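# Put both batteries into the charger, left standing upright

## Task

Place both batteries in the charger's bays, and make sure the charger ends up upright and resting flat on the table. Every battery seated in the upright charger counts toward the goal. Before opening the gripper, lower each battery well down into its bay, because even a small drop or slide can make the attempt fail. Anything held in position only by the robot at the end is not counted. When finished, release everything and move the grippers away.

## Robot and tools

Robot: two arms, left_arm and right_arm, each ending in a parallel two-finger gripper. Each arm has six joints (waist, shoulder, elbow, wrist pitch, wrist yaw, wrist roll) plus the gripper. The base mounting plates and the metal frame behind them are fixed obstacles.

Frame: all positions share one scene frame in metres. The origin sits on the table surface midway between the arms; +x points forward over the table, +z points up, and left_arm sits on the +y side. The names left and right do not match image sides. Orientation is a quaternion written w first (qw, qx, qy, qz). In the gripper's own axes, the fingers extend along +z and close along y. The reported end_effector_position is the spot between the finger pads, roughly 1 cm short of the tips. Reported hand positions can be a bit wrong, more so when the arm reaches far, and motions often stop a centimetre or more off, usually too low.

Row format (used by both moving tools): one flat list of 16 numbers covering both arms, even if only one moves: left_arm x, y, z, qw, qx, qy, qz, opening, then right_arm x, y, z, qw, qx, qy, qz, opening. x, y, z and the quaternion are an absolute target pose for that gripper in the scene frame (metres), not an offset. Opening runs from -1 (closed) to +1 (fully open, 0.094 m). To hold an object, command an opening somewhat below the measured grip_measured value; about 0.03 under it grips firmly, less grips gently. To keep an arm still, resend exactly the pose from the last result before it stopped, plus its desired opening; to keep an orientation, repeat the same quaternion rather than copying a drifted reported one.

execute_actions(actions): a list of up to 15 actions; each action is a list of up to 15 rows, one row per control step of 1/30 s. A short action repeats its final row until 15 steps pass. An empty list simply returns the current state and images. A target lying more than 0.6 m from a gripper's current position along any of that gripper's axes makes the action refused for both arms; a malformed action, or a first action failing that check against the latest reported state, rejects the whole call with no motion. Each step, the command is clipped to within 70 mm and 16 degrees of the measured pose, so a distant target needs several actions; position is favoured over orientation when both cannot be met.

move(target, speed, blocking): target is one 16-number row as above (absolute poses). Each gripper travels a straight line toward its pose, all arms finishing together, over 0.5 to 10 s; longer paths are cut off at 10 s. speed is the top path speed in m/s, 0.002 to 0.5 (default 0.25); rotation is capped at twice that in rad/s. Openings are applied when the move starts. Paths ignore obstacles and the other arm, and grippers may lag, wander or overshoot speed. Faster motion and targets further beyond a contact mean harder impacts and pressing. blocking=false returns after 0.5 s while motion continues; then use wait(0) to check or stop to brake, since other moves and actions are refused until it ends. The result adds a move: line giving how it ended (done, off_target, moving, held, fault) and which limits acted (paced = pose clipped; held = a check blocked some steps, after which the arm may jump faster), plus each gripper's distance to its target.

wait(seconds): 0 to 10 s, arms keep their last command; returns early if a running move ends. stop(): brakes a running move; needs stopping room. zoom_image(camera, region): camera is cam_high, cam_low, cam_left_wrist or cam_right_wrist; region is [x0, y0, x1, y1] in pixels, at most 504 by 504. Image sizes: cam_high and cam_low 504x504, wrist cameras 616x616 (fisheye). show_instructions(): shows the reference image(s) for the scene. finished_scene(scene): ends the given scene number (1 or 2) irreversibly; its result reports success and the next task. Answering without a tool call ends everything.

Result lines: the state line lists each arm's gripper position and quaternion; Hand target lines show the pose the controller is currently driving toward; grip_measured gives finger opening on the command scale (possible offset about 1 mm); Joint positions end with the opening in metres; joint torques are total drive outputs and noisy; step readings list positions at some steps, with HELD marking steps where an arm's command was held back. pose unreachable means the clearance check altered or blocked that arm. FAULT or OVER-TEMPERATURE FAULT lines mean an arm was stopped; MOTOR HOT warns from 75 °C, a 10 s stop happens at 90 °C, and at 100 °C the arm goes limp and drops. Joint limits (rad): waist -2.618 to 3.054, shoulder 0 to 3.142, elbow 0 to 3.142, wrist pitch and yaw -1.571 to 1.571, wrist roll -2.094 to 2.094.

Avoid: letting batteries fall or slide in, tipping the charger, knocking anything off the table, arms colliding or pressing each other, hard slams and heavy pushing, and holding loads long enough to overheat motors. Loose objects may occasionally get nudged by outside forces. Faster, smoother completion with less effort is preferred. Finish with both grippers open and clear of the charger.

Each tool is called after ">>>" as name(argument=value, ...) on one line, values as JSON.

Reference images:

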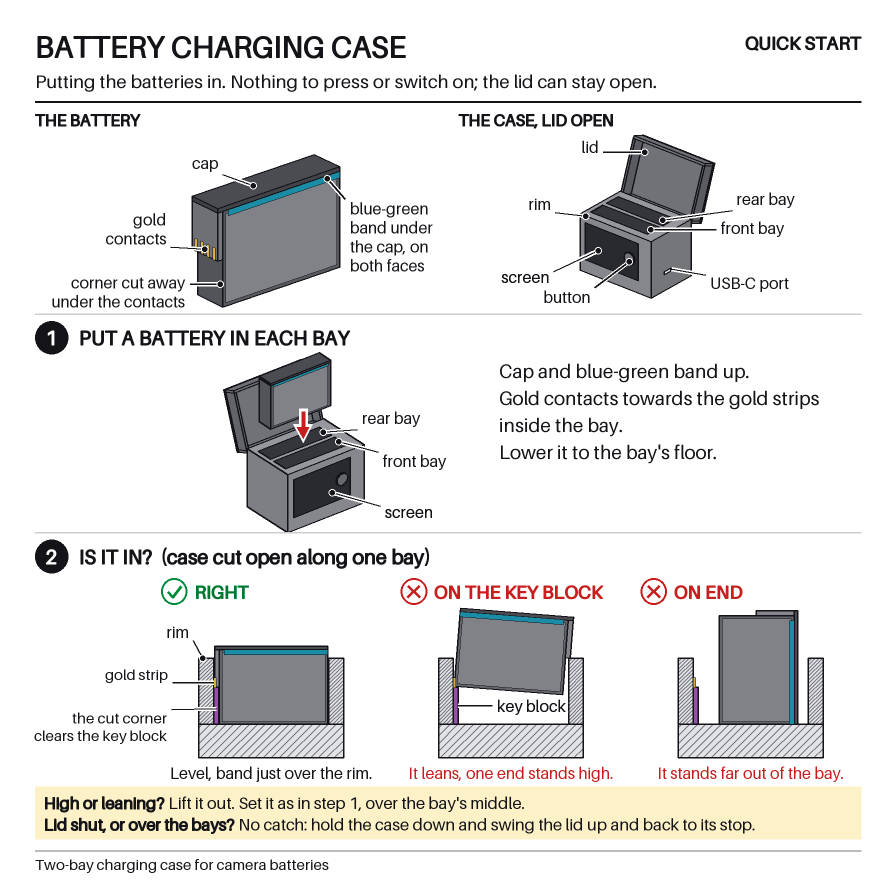

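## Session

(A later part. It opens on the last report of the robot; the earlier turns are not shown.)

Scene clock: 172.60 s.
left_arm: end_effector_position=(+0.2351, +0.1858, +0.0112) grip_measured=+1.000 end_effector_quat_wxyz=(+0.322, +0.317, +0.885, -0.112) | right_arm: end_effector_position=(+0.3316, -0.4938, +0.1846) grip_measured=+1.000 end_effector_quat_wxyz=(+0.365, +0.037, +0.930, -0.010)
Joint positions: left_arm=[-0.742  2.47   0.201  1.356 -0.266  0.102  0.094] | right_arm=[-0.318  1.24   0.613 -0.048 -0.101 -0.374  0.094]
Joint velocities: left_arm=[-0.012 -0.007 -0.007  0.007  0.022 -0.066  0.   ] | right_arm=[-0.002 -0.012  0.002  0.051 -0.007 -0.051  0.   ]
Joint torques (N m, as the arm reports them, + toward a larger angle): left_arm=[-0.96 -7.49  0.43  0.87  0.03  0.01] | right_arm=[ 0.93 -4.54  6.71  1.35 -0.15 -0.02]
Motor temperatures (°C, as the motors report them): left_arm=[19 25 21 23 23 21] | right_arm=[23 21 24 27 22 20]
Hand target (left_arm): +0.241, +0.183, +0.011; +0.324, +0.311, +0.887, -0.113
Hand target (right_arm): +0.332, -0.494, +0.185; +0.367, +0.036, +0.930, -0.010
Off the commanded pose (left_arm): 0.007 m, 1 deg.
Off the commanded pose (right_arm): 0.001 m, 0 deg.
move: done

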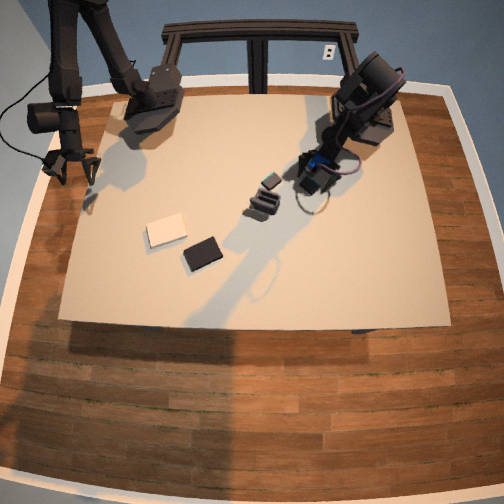

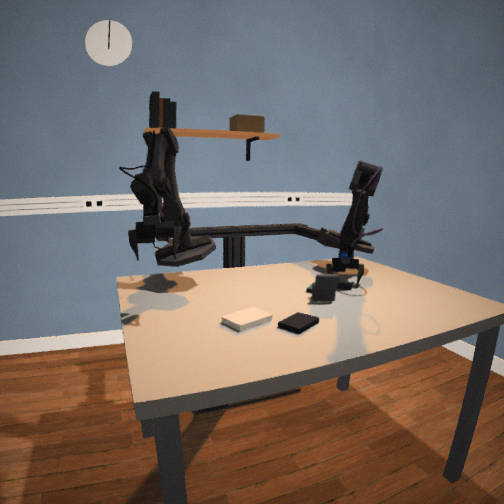

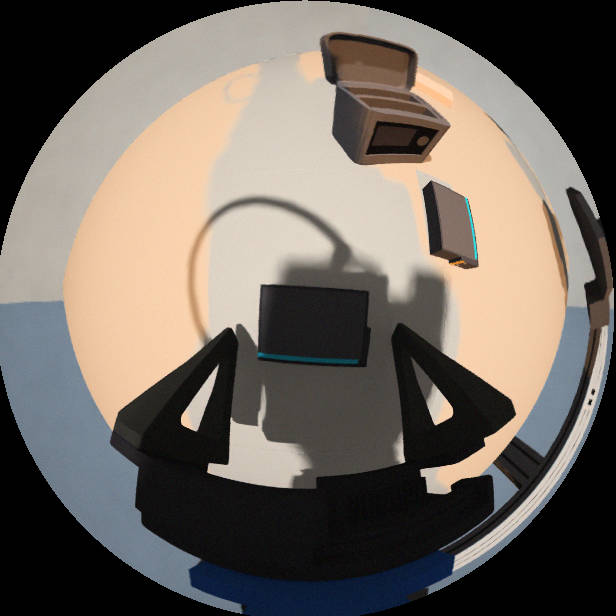

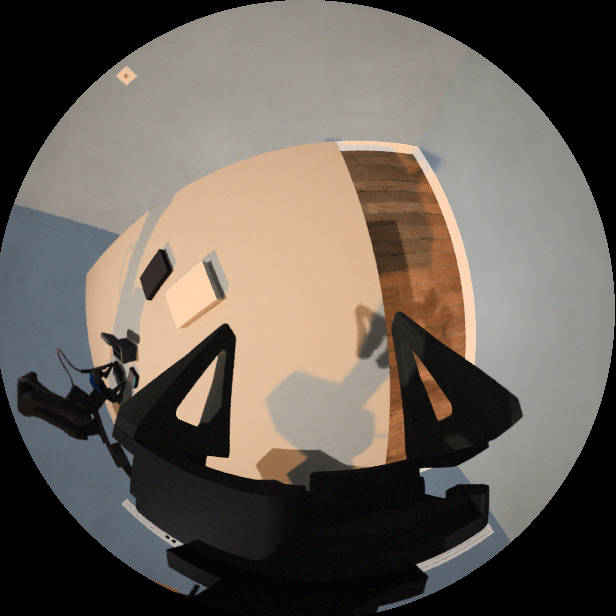

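>>> execute_actions(actions=[[[0.247,0.178,0.010,0.323,0.311,0.887,-0.113,1, 0.3322,-0.4937,0.1851,0.367,0.036,0.930,-0.010,1]],[[0.247,0.178,0.010,0.323,0.311,0.887,-0.113,0.3, 0.3322,-0.4937,0.1851,0.367,0.036,0.930,-0.010,1]],[[0.247,0.178,0.010,0.323,0.311,0.887,-0.113,-0.2, 0.3322,-0.4937,0.1851,0.367,0.036,0.930,-0.010,1]],[[0.247,0.178,0.010,0.323,0.311,0.887,-0.113,-0.2, 0.3322,-0.4937,0.1851,0.367,0.036,0.930,-0.010,1]]])

Scene clock: 180.53 s.
left_arm: end_effector_position=(+0.2417, +0.1795, +0.0105) grip_measured=+0.220 end_effector_quat_wxyz=(+0.323, +0.313, +0.885, -0.116) | right_arm: end_effector_position=(+0.3316, -0.4938, +0.1846) grip_measured=+1.000 end_effector_quat_wxyz=(+0.365, +0.037, +0.930, -0.010)
Joint positions: left_arm=[-0.735  2.456  0.232  1.319 -0.257  0.1    0.057] | right_arm=[-0.318  1.24   0.613 -0.048 -0.101 -0.374  0.094]
Joint velocities: left_arm=[ 0.002 -0.002  0.002  0.007  0.022 -0.007 -0.001] | right_arm=[-0.007  0.002 -0.002  0.037  0.022  0.066  0.   ]
Joint torques (N m, as the arm reports them, + toward a larger angle): left_arm=[-0.97 -7.46  0.47  0.86  0.01  0.02] | right_arm=[ 0.84 -4.66  6.91  1.39 -0.14 -0.03]
Motor temperatures (°C, as the motors report them): left_arm=[19 25 21 22 23 21] | right_arm=[23 21 24 27 22 20]
Hand target (left_arm): +0.247, +0.178, +0.010; +0.323, +0.311, +0.887, -0.113
Hand target (right_arm): +0.332, -0.494, +0.185; +0.367, +0.036, +0.930, -0.010
Off the commanded pose (left_arm): 0.006 m, 0 deg.
Off the commanded pose (right_arm): 0.001 m, 0 deg.
Step readings (end_effector_position; steps 1 to 15: 1st action; 16 to 30: 2nd action; 31 to 45: 3rd action; 46 to 60: 4th action):
0: left_arm (+0.2350, +0.1859, +0.0111) | right_arm (+0.3316, -0.4938, +0.1846)
1: left_arm (+0.2356, +0.1852, +0.0110) | right_arm (+0.3316, -0.4938, +0.1846)
2: left_arm (+0.2372, +0.1839, +0.0112) | right_arm (+0.3316, -0.4938, +0.1846)
4: left_arm (+0.2409, +0.1815, +0.0110) | right_arm (+0.3316, -0.4938, +0.1846)
8: left_arm (+0.2427, +0.1799, +0.0109) | right_arm (+0.3316, -0.4938, +0.1846)
15: left_arm (+0.2427, +0.1799, +0.0109) | right_arm (+0.3316, -0.4938, +0.1846)
16: left_arm (+0.2425, +0.1797, +0.0109) | right_arm (+0.3316, -0.4938, +0.1846)
17: left_arm (+0.2422, +0.1796, +0.0108) | right_arm (+0.3316, -0.4938, +0.1846)
19: left_arm (+0.2419, +0.1795, +0.0107) | right_arm (+0.3316, -0.4938, +0.1846)
23: left_arm (+0.2419, +0.1795, +0.0107) | right_arm (+0.3316, -0.4938, +0.1846)
30: left_arm (+0.2419, +0.1795, +0.0107) | right_arm (+0.3316, -0.4938, +0.1846)
31: left_arm (+0.2418, +0.1795, +0.0106) | right_arm (+0.3316, -0.4938, +0.1846)
32: left_arm (+0.2417, +0.1795, +0.0105) | right_arm (+0.3316, -0.4938, +0.1846)
34: left_arm (+0.2417, +0.1795, +0.0105) | right_arm (+0.3316, -0.4938, +0.1846)
38: left_arm (+0.2417, +0.1795, +0.0105) | right_arm (+0.3316, -0.4938, +0.1846)
45: left_arm (+0.2417, +0.1795, +0.0105) | right_arm (+0.3316, -0.4938, +0.1846)
46: left_arm (+0.2417, +0.1795, +0.0105) | right_arm (+0.3316, -0.4938, +0.1846)
47: left_arm (+0.2417, +0.1795, +0.0105) | right_arm (+0.3316, -0.4938, +0.1846)
49: left_arm (+0.2417, +0.1795, +0.0105) | right_arm (+0.3316, -0.4938, +0.1846)
53: left_arm (+0.2417, +0.1795, +0.0105) | right_arm (+0.3316, -0.4938, +0.1846)
60: end_effector_position above

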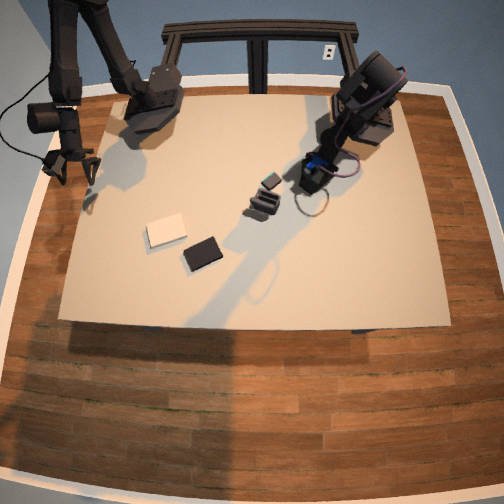

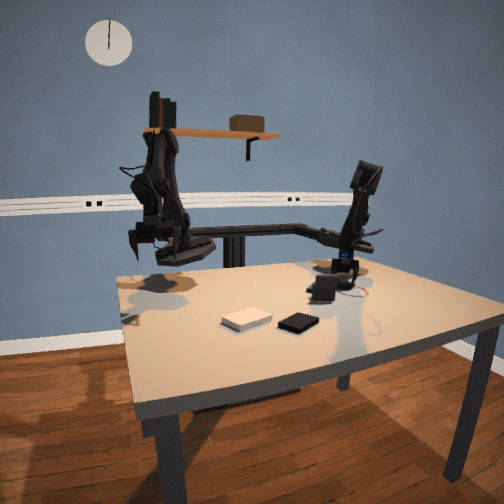

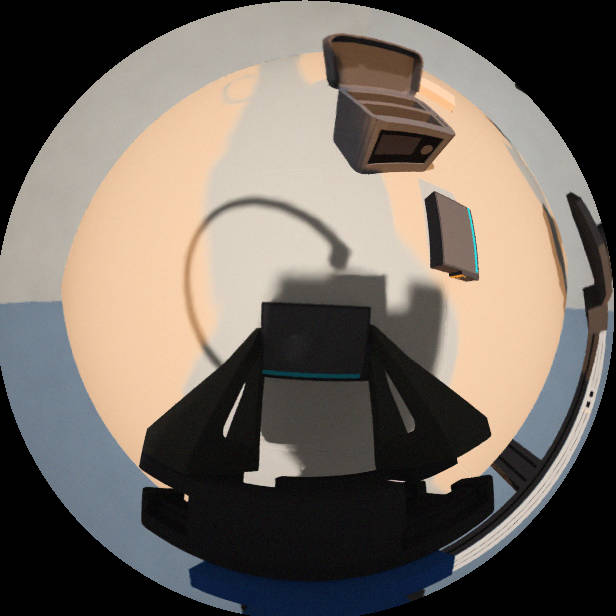

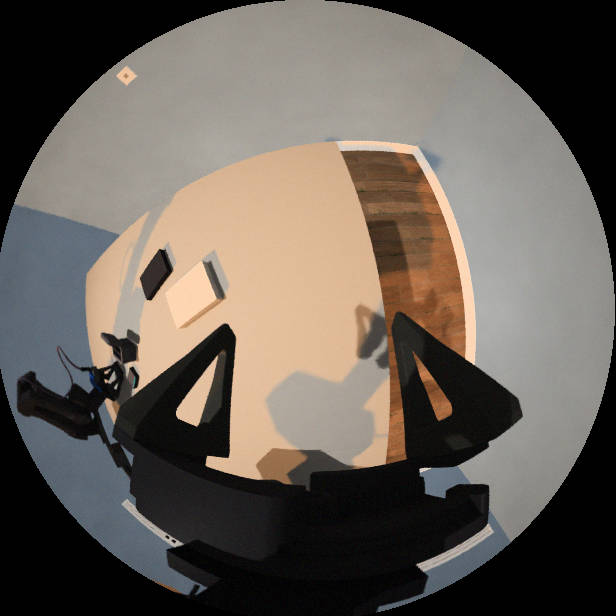

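>>> move(target=[0.25,0.178,0.05,0.323,0.311,0.887,-0.113,0.18, 0.3322,-0.4937,0.1851,0.367,0.036,0.930,-0.010,1], speed=0.15)

>>> move(target=[0.40,0.21,0.045,0.337,0.163,0.926,-0.059,0.18, 0.3322,-0.4937,0.1851,0.367,0.036,0.930,-0.010,1], speed=0.2)

>>> move(target=[0.40,0.21,0.018,0.337,0.163,0.926,-0.059,0.18, 0.3322,-0.4937,0.1851,0.367,0.036,0.930,-0.010,1], speed=0.05)

Scene clock: 193.13 s.
left_arm: end_effector_position=(+0.2543, +0.1779, +0.0458) grip_measured=+0.220 end_effector_quat_wxyz=(+0.319, +0.308, +0.889, -0.110) | right_arm: end_effector_position=(+0.3316, -0.4939, +0.1845) grip_measured=+1.000 end_effector_quat_wxyz=(+0.365, +0.037, +0.930, -0.011)
Joint positions: left_arm=[-0.757  2.126  0.232  0.971 -0.283  0.071  0.057] | right_arm=[-0.318  1.24   0.613 -0.048 -0.101 -0.374  0.094]
Joint velocities: left_arm=[ 0.007  0.007 -0.002 -0.037 -0.037 -0.081 -0.001] | right_arm=[ 0.002 -0.002  0.002 -0.037  0.007 -0.022  0.   ]
Joint torques (N m, as the arm reports them, + toward a larger angle): left_arm=[-3.   -7.61 -0.13  1.09  0.   -0.07] | right_arm=[ 0.8  -4.64  6.83  1.38 -0.14 -0.04]
Motor temperatures (°C, as the motors report them): left_arm=[19 25 21 22 23 21] | right_arm=[23 21 24 27 22 20]
Hand target (left_arm): +0.251, +0.177, +0.051; +0.323, +0.311, +0.887, -0.113
Hand target (right_arm): +0.332, -0.494, +0.185; +0.367, +0.036, +0.930, -0.010
Off the commanded pose (left_arm): 0.006 m, 1 deg.
Off the commanded pose (right_arm): 0.001 m, 0 deg.
move: done

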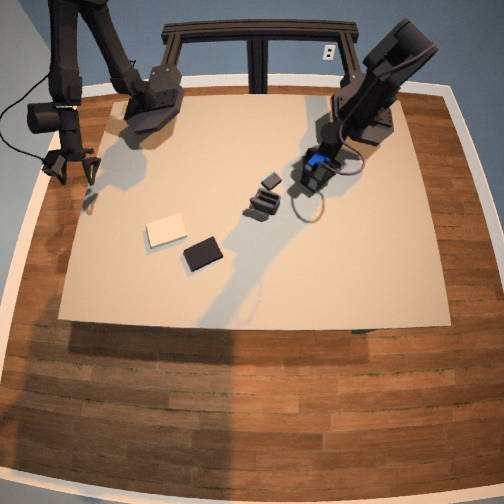

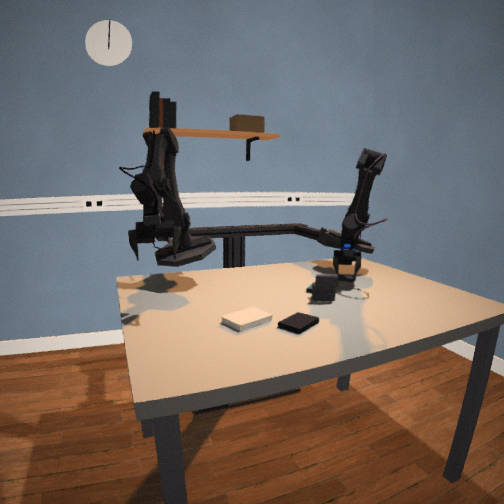

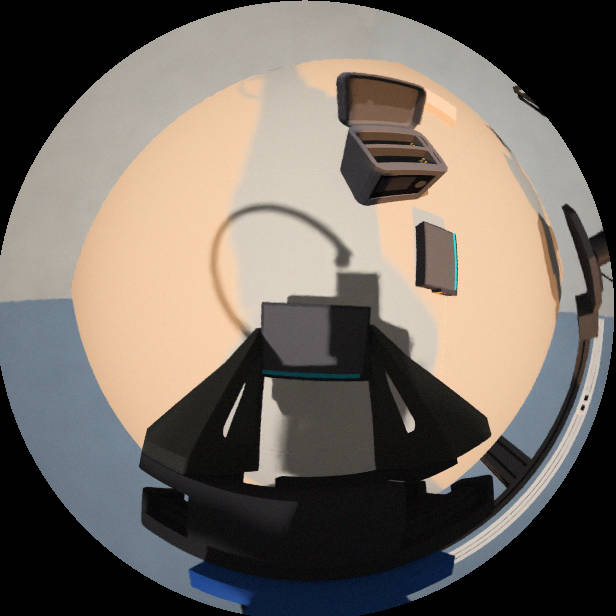

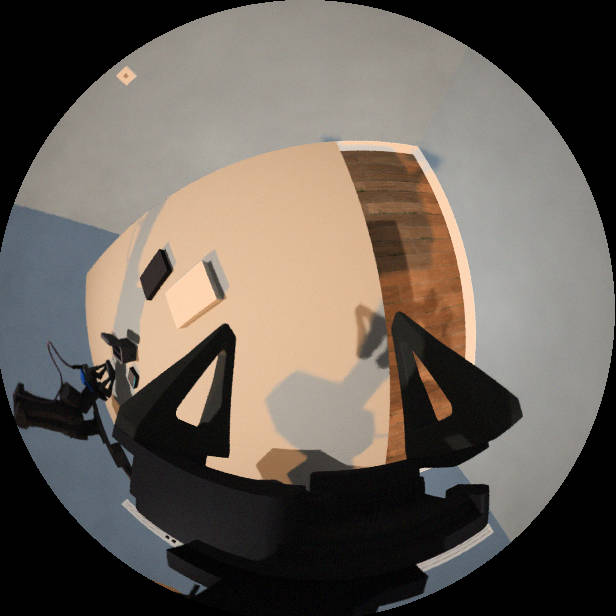

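Scene clock: 194.57 s.
left_arm: end_effector_position=(+0.3924, +0.2118, +0.0415) grip_measured=+0.221 end_effector_quat_wxyz=(+0.331, +0.170, +0.926, -0.058) | right_arm: end_effector_position=(+0.3315, -0.4938, +0.1845) grip_measured=+1.000 end_effector_quat_wxyz=(+0.365, +0.037, +0.930, -0.011)
Joint positions: left_arm=[-0.439  2.125  0.607  0.68  -0.276  0.096  0.057] | right_arm=[-0.318  1.24   0.613 -0.049 -0.101 -0.374  0.094]
Joint velocities: left_arm=[ 0.012 -0.007 -0.017  0.007 -0.051 -0.037 -0.   ] | right_arm=[-0.017 -0.007 -0.012 -0.022  0.051 -0.066  0.   ]
Joint torques (N m, as the arm reports them, + toward a larger angle): left_arm=[-1.88 -7.31  3.36  1.1  -0.04 -0.03] | right_arm=[ 0.8  -4.69  6.87  1.37 -0.16 -0.07]
Motor temperatures (°C, as the motors report them): left_arm=[19 25 21 22 23 21] | right_arm=[23 21 24 27 22 20]
Hand target (left_arm): +0.401, +0.210, +0.045; +0.338, +0.163, +0.925, -0.059
Hand target (right_arm): +0.332, -0.494, +0.185; +0.367, +0.036, +0.930, -0.010
Off the commanded pose (left_arm): 0.009 m, 1 deg.
Off the commanded pose (right_arm): 0.001 m, 0 deg.
move: done

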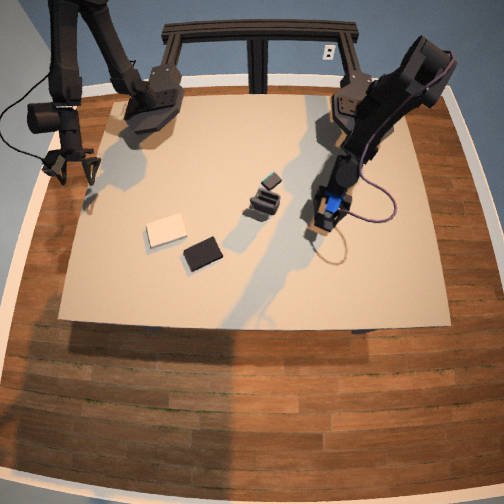

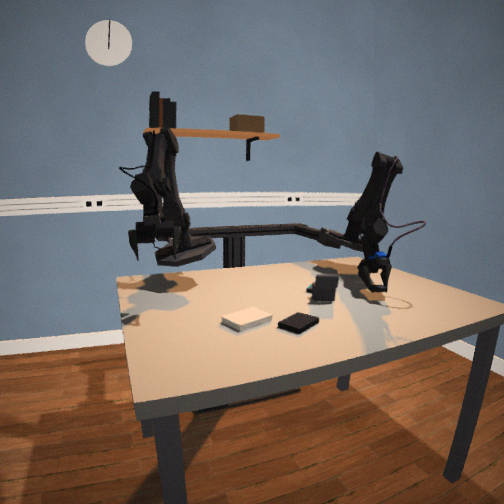

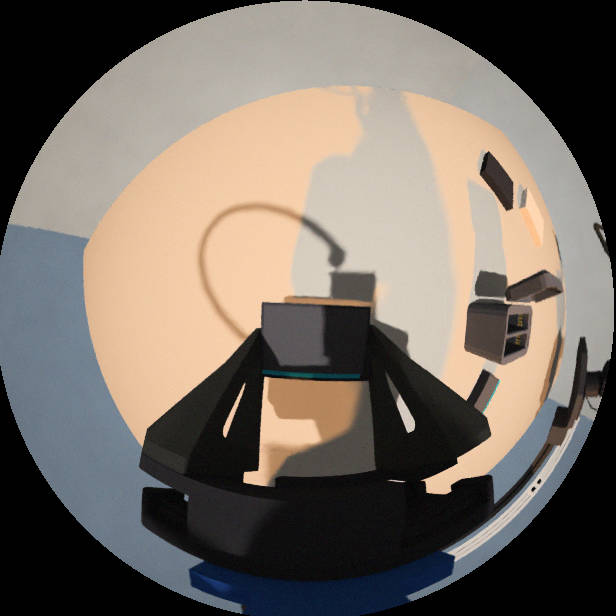

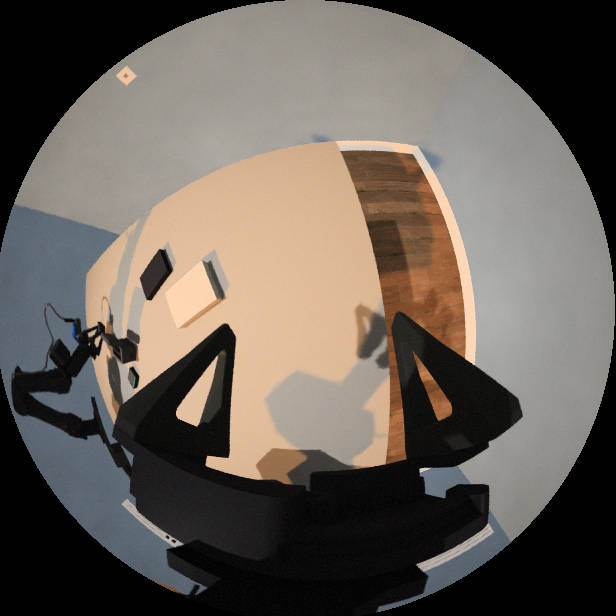

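Scene clock: 195.43 s.
left_arm: end_effector_position=(+0.3857, +0.2131, +0.0134) grip_measured=+0.221 end_effector_quat_wxyz=(+0.320, +0.169, +0.931, -0.055) | right_arm: end_effector_position=(+0.3315, -0.4938, +0.1845) grip_measured=+1.000 end_effector_quat_wxyz=(+0.365, +0.037, +0.930, -0.011)
Joint positions: left_arm=[-0.422  2.242  0.614  0.768 -0.272  0.099  0.057] | right_arm=[-0.318  1.24   0.613 -0.049 -0.101 -0.374  0.094]
Joint velocities: left_arm=[-0.012  0.012  0.007 -0.037 -0.037  0.007 -0.001] | right_arm=[-0.022  0.002  0.012  0.037  0.007 -0.007  0.   ]
Joint torques (N m, as the arm reports them, + toward a larger angle): left_arm=[-1.43 -7.31  3.2   1.21  0.08  0.09] | right_arm=[ 0.82 -4.55  6.82  1.37 -0.15 -0.05]
Motor temperatures (°C, as the motors report them): left_arm=[19 25 21 22 23 21] | right_arm=[23 21 24 27 22 20]
Hand target (left_arm): +0.399, +0.210, +0.018; +0.337, +0.163, +0.926, -0.059
Hand target (right_arm): +0.332, -0.494, +0.185; +0.367, +0.036, +0.930, -0.010
Off the commanded pose (left_arm): 0.015 m, 2 deg.
Off the commanded pose (right_arm): 0.001 m, 0 deg.
move: off_target (left_arm)

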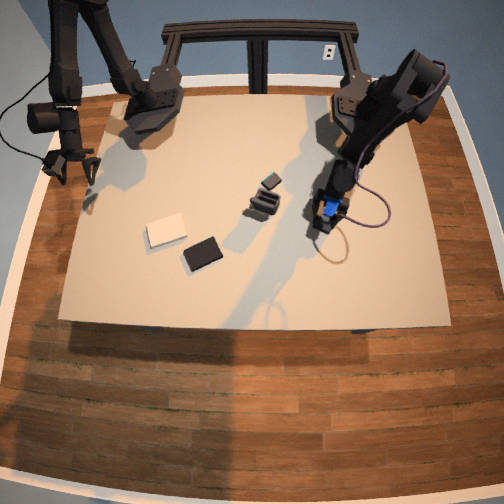

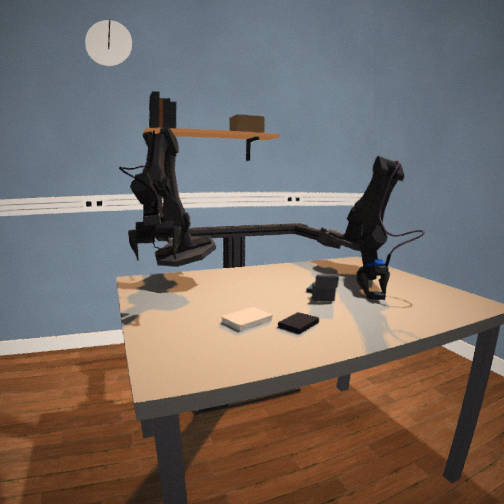

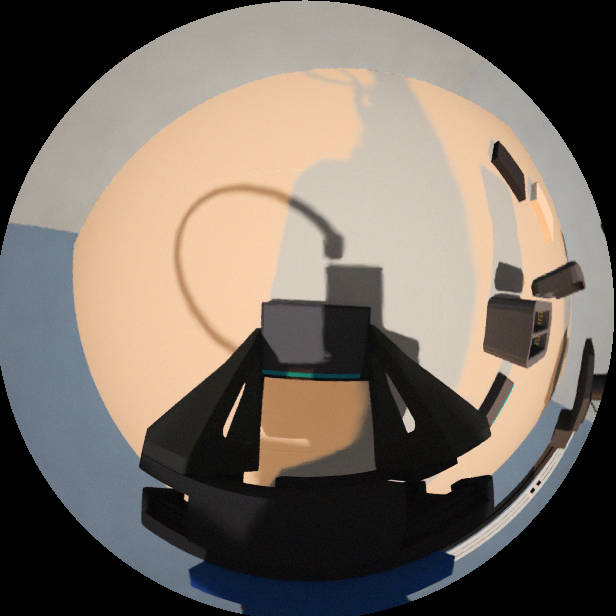

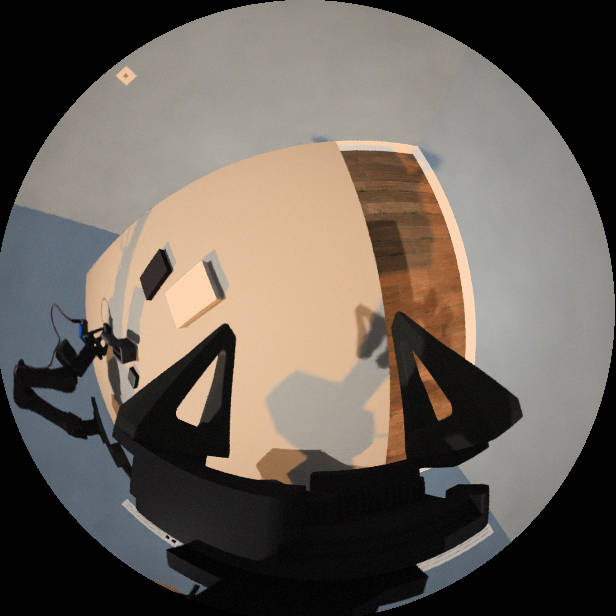

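>>> execute_actions(actions=[[[0.399,0.21,0.0145,0.337,0.163,0.926,-0.059,0.18, 0.3322,-0.4937,0.1851,0.367,0.036,0.930,-0.010,1]],[[0.399,0.21,0.0145,0.337,0.163,0.926,-0.059,0.18, 0.3322,-0.4937,0.1851,0.367,0.036,0.930,-0.010,1]]])

Scene clock: 199.57 s.
left_arm: end_effector_position=(+0.3875, +0.2122, +0.0128) grip_measured=+0.221 end_effector_quat_wxyz=(+0.326, +0.166, +0.929, -0.058) | right_arm: end_effector_position=(+0.3315, -0.4938, +0.1845) grip_measured=+1.000 end_effector_quat_wxyz=(+0.365, +0.037, +0.930, -0.011)
Joint positions: left_arm=[-0.419  2.255  0.614  0.794 -0.266  0.1    0.057] | right_arm=[-0.318  1.24   0.613 -0.049 -0.101 -0.374  0.094]
Joint velocities: left_arm=[-0.002 -0.002  0.012 -0.051 -0.066 -0.051  0.001] | right_arm=[ 0.002 -0.007 -0.007  0.007  0.007  0.081  0.   ]
Joint torques (N m, as the arm reports them, + toward a larger angle): left_arm=[-1.59 -7.04  3.21  1.16  0.05  0.12] | right_arm=[ 0.86 -4.51  6.91  1.38 -0.15 -0.02]
Motor temperatures (°C, as the motors report them): left_arm=[19 25 21 22 23 21] | right_arm=[23 21 24 27 22 20]
Hand target (left_arm): +0.399, +0.210, +0.015; +0.337, +0.163, +0.925, -0.059
Hand target (right_arm): +0.332, -0.494, +0.185; +0.367, +0.036, +0.930, -0.010
Off the commanded pose (left_arm): 0.012 m, 1 deg.
Off the commanded pose (right_arm): 0.001 m, 0 deg.
Step readings (end_effector_position; steps 1 to 15: 1st action; 16 to 30: 2nd action):
0: left_arm (+0.3857, +0.2130, +0.0133) | right_arm (+0.3315, -0.4938, +0.1845)
1: left_arm (+0.3859, +0.2129, +0.0132) | right_arm (+0.3315, -0.4938, +0.1845)
2: left_arm (+0.3861, +0.2129, +0.0127) | right_arm (+0.3315, -0.4938, +0.1845)
4: left_arm (+0.3867, +0.2125, +0.0127) | right_arm (+0.3315, -0.4938, +0.1845)
8: left_arm (+0.3874, +0.2123, +0.0128) | right_arm (+0.3315, -0.4938, +0.1845)
15: left_arm (+0.3875, +0.2122, +0.0128) | right_arm (+0.3315, -0.4938, +0.1845)
16: left_arm (+0.3875, +0.2122, +0.0128) | right_arm (+0.3315, -0.4938, +0.1845)
17: left_arm (+0.3875, +0.2122, +0.0128) | right_arm (+0.3315, -0.4938, +0.1845)
19: left_arm (+0.3875, +0.2122, +0.0128) | right_arm (+0.3315, -0.4938, +0.1845)
23: left_arm (+0.3875, +0.2122, +0.0128) | right_arm (+0.3315, -0.4938, +0.1845)
30: end_effector_position above

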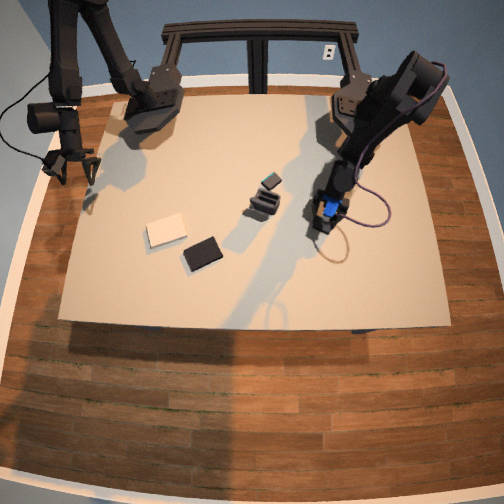

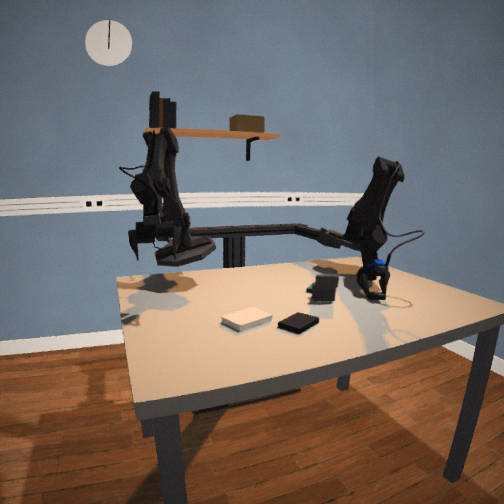

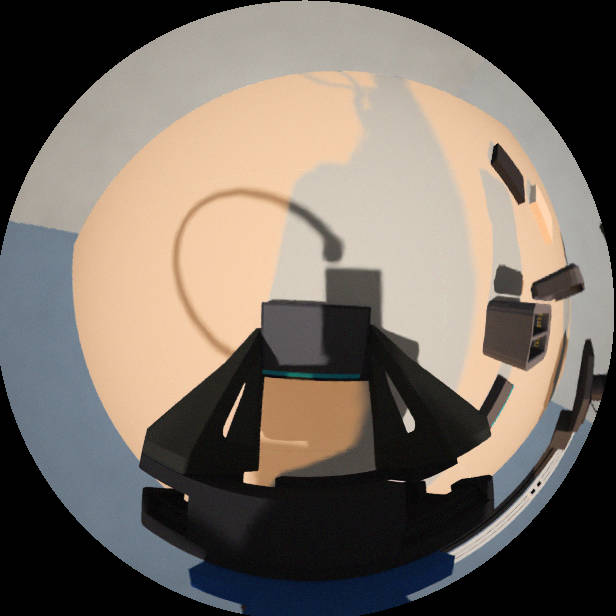

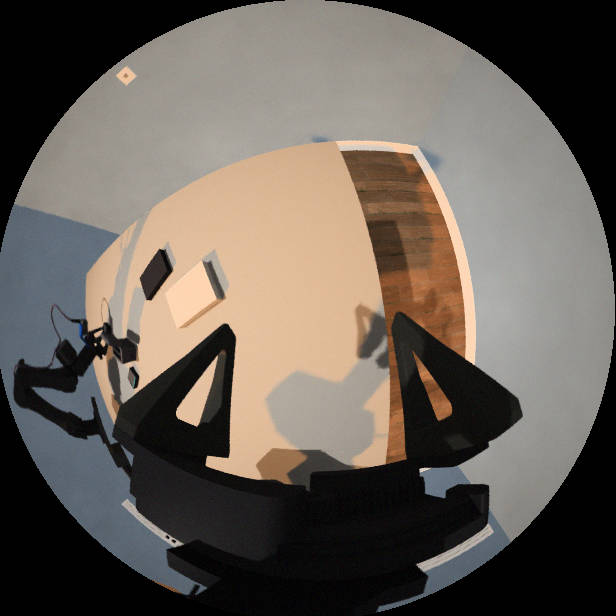

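>>> execute_actions(actions=[[[0.399,0.21,0.011,0.337,0.163,0.926,-0.059,0.18, 0.3322,-0.4937,0.1851,0.367,0.036,0.930,-0.010,1]],[[0.399,0.21,0.011,0.337,0.163,0.926,-0.059,0.18, 0.3322,-0.4937,0.1851,0.367,0.036,0.930,-0.010,1]]])

Scene clock: 202.27 s.
left_arm: end_effector_position=(+0.3890, +0.2111, +0.0121) grip_measured=+0.221 end_effector_quat_wxyz=(+0.331, +0.165, +0.927, -0.059) | right_arm: end_effector_position=(+0.3315, -0.4938, +0.1845) grip_measured=+1.000 end_effector_quat_wxyz=(+0.365, +0.037, +0.930, -0.011)
Joint positions: left_arm=[-0.419  2.268  0.614  0.82  -0.265  0.101  0.057] | right_arm=[-0.318  1.24   0.613 -0.049 -0.101 -0.374  0.094]
Joint velocities: left_arm=[-0.007 -0.007 -0.002 -0.066 -0.066 -0.022  0.   ] | right_arm=[-0.007 -0.012 -0.017 -0.081 -0.051  0.037  0.   ]
Joint torques (N m, as the arm reports them, + toward a larger angle): left_arm=[-1.47 -6.71  3.45  1.11  0.05  0.15] | right_arm=[ 0.94 -4.6   6.9   1.38 -0.15 -0.04]
Motor temperatures (°C, as the motors report them): left_arm=[19 25 22 22 23 21] | right_arm=[23 21 24 27 22 20]
Hand target (left_arm): +0.399, +0.210, +0.011; +0.337, +0.163, +0.925, -0.059
Hand target (right_arm): +0.332, -0.494, +0.185; +0.367, +0.036, +0.930, -0.010
Off the commanded pose (left_arm): 0.010 m, 1 deg.
Off the commanded pose (right_arm): 0.001 m, 0 deg.
Step readings (end_effector_position; steps 1 to 15: 1st action; 16 to 30: 2nd action):
0: left_arm (+0.3875, +0.2122, +0.0128) | right_arm (+0.3315, -0.4938, +0.1845)
1: left_arm (+0.3874, +0.2121, +0.0124) | right_arm (+0.3315, -0.4938, +0.1845)
2: left_arm (+0.3878, +0.2119, +0.0121) | right_arm (+0.3315, -0.4938, +0.1845)
4: left_arm (+0.3885, +0.2115, +0.0122) | right_arm (+0.3315, -0.4938, +0.1845)
8: left_arm (+0.3889, +0.2112, +0.0121) | right_arm (+0.3315, -0.4938, +0.1845)
15: left_arm (+0.3890, +0.2111, +0.0121) | right_arm (+0.3315, -0.4938, +0.1845)
16: left_arm (+0.3890, +0.2111, +0.0121) | right_arm (+0.3315, -0.4938, +0.1845)
17: left_arm (+0.3890, +0.2111, +0.0121) | right_arm (+0.3315, -0.4938, +0.1845)
19: left_arm (+0.3890, +0.2111, +0.0121) | right_arm (+0.3315, -0.4938, +0.1845)
23: left_arm (+0.3890, +0.2111, +0.0121) | right_arm (+0.3315, -0.4938, +0.1845)
30: end_effector_position above

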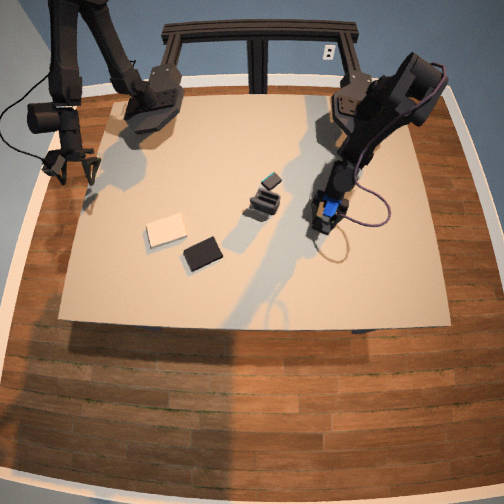

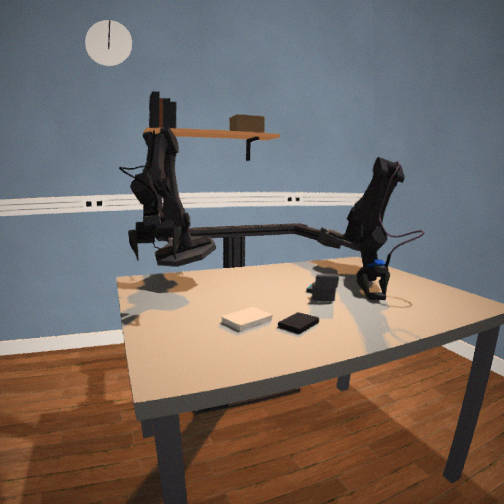

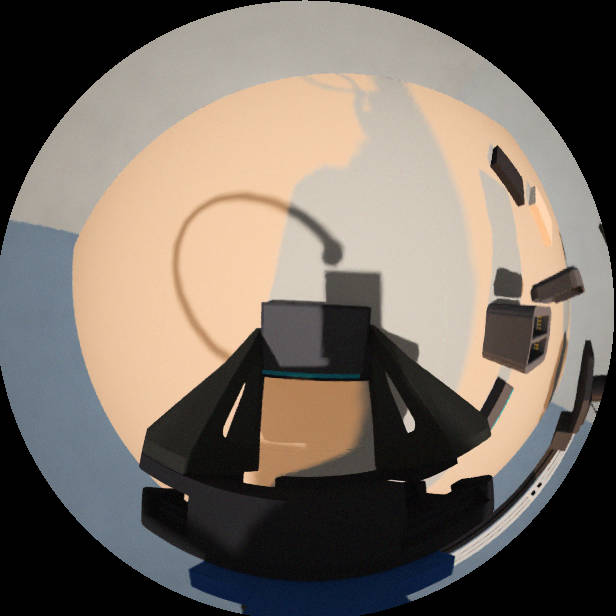

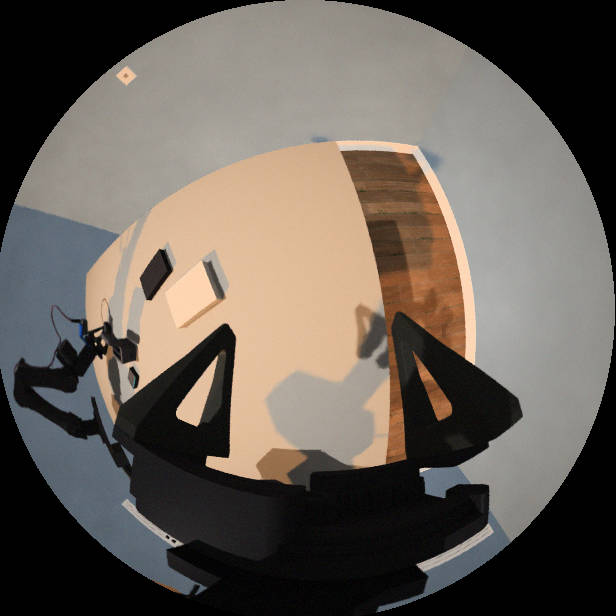

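>>> execute_actions(actions=[[[0.399,0.21,0.012,0.337,0.163,0.926,-0.059,0.7, 0.3322,-0.4937,0.1851,0.367,0.036,0.930,-0.010,1]]])

>>> move(target=[0.395,0.21,0.018,0.529,0.147,0.830,-0.093,0.7, 0.3322,-0.4937,0.1851,0.367,0.036,0.930,-0.010,1], speed=0.1)

Scene clock: 206.57 s.
left_arm: end_effector_position=(+0.3891, +0.2111, +0.0123) grip_measured=+0.698 end_effector_quat_wxyz=(+0.332, +0.165, +0.927, -0.059) | right_arm: end_effector_position=(+0.3315, -0.4938, +0.1845) grip_measured=+1.000 end_effector_quat_wxyz=(+0.365, +0.037, +0.930, -0.011)
Joint positions: left_arm=[-0.419  2.268  0.614  0.821 -0.265  0.101  0.08 ] | right_arm=[-0.318  1.24   0.613 -0.049 -0.101 -0.374  0.094]
Joint velocities: left_arm=[ 0.007  0.002  0.007 -0.022 -0.066 -0.081 -0.001] | right_arm=[ 0.012 -0.012  0.017 -0.037 -0.007 -0.051  0.   ]
Joint torques (N m, as the arm reports them, + toward a larger angle): left_arm=[-1.42 -7.14  3.58  1.02  0.04  0.11] | right_arm=[ 0.84 -4.6   6.72  1.38 -0.16 -0.04]
Motor temperatures (°C, as the motors report them): left_arm=[19 25 22 22 23 21] | right_arm=[23 21 24 28 22 20]
Hand target (left_arm): +0.399, +0.210, +0.012; +0.337, +0.163, +0.925, -0.059
Hand target (right_arm): +0.332, -0.494, +0.185; +0.367, +0.036, +0.930, -0.010
Off the commanded pose (left_arm): 0.010 m, 1 deg.
Off the commanded pose (right_arm): 0.001 m, 0 deg.
Step readings (end_effector_position):
0: left_arm (+0.3890, +0.2111, +0.0121) | right_arm (+0.3315, -0.4938, +0.1845)
1: left_arm (+0.3891, +0.2111, +0.0122) | right_arm (+0.3315, -0.4938, +0.1845)
2: left_arm (+0.3891, +0.2111, +0.0122) | right_arm (+0.3315, -0.4938, +0.1845)
4: left_arm (+0.3891, +0.2111, +0.0123) | right_arm (+0.3315, -0.4938, +0.1845)
8: left_arm (+0.3891, +0.2111, +0.0123) | right_arm (+0.3315, -0.4938, +0.1845)
15: end_effector_position above

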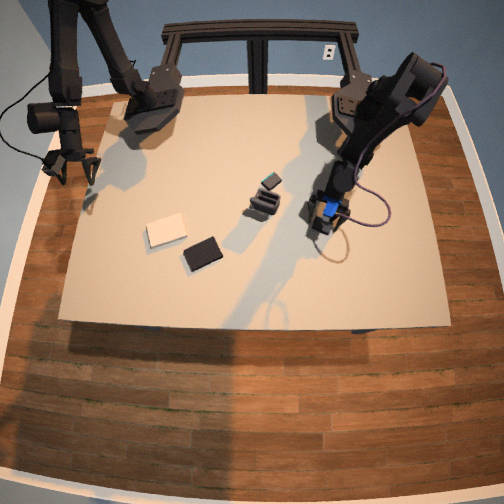

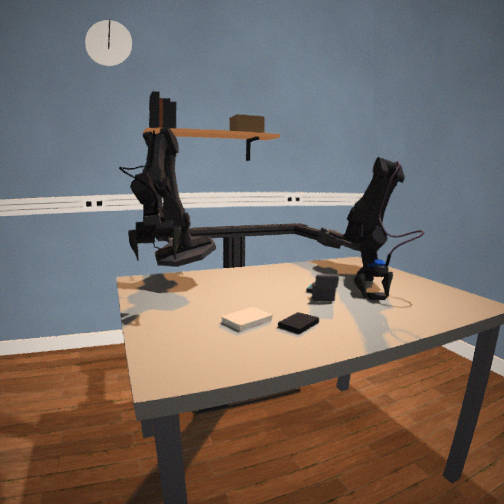

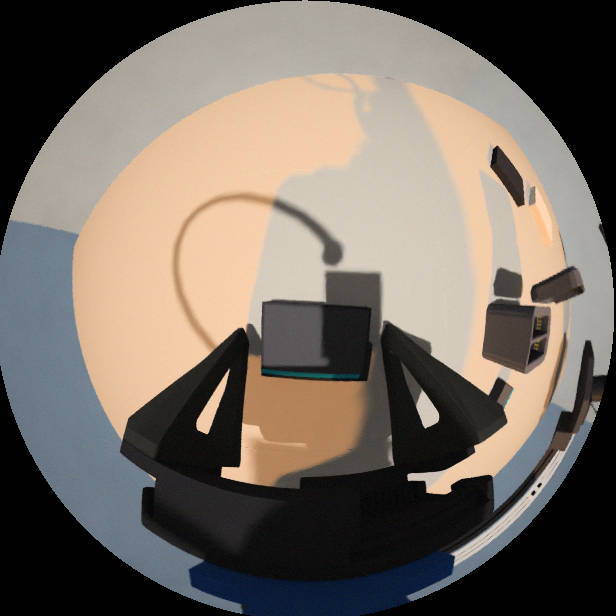

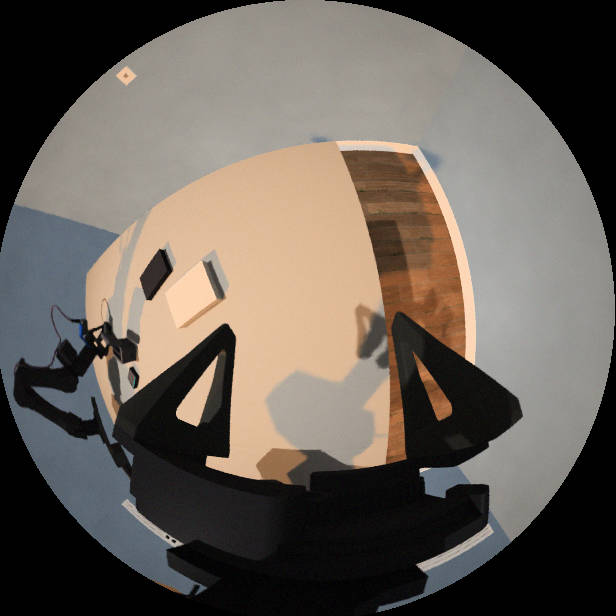

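Scene clock: 209.07 s.
left_arm: end_effector_position=(+0.3989, +0.2079, +0.0176) grip_measured=+0.698 end_effector_quat_wxyz=(+0.482, +0.152, +0.858, -0.092) | right_arm: end_effector_position=(+0.3314, -0.4938, +0.1844) grip_measured=+1.000 end_effector_quat_wxyz=(+0.365, +0.037, +0.930, -0.011)
Joint positions: left_arm=[-0.379  2.581  0.541  1.556 -0.172  0.198  0.08 ] | right_arm=[-0.318  1.24   0.613 -0.049 -0.1   -0.374  0.094]
Joint velocities: left_arm=[-0.002  0.007  0.002  0.022  0.022  0.051  0.   ] | right_arm=[-0.022  0.002 -0.002  0.007 -0.007  0.007  0.   ]
Joint torques (N m, as the arm reports them, + toward a larger angle): left_arm=[-1.74 -7.85 -1.22  1.51  0.21  0.09] | right_arm=[ 0.83 -4.56  6.96  1.37 -0.16 -0.02]
Motor temperatures (°C, as the motors report them): left_arm=[19 25 22 23 23 21] | right_arm=[23 21 24 28 22 20]
Hand target (left_arm): +0.394, +0.210, +0.018; +0.481, +0.156, +0.857, -0.094
Hand target (right_arm): +0.332, -0.494, +0.185; +0.367, +0.036, +0.930, -0.010
Off the commanded pose (left_arm): 0.004 m, 6 deg.
Off the commanded pose (right_arm): 0.001 m, 0 deg.
joint sent to its limit (left arm) — the command would take joint 4 (wrist pitch) past its upper limit, so that joint was sent only as far as its limit.
move: off_target (left_arm)

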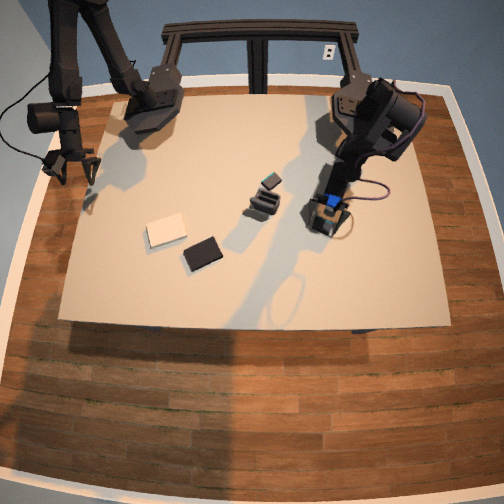

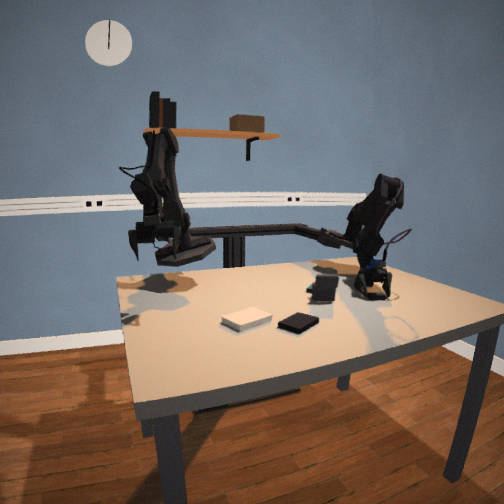

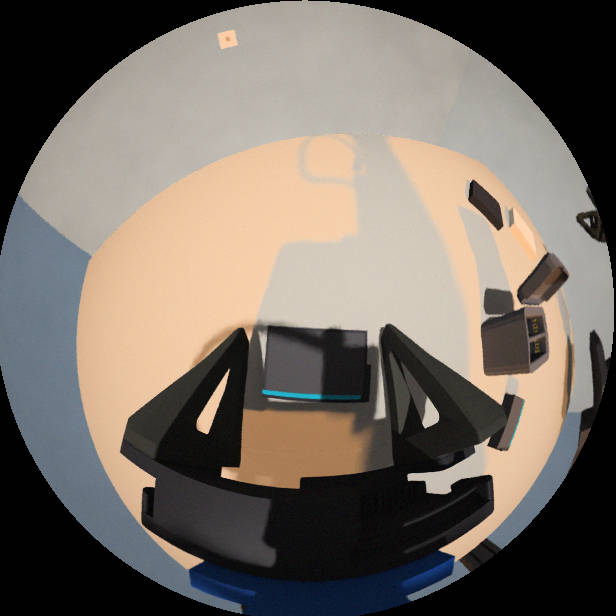

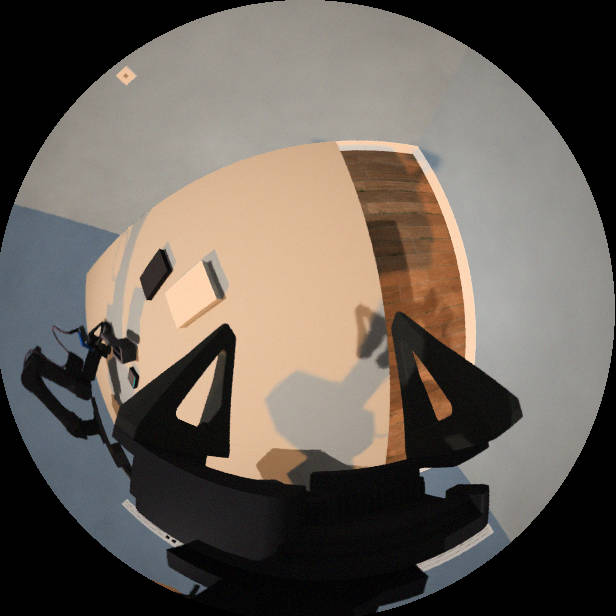

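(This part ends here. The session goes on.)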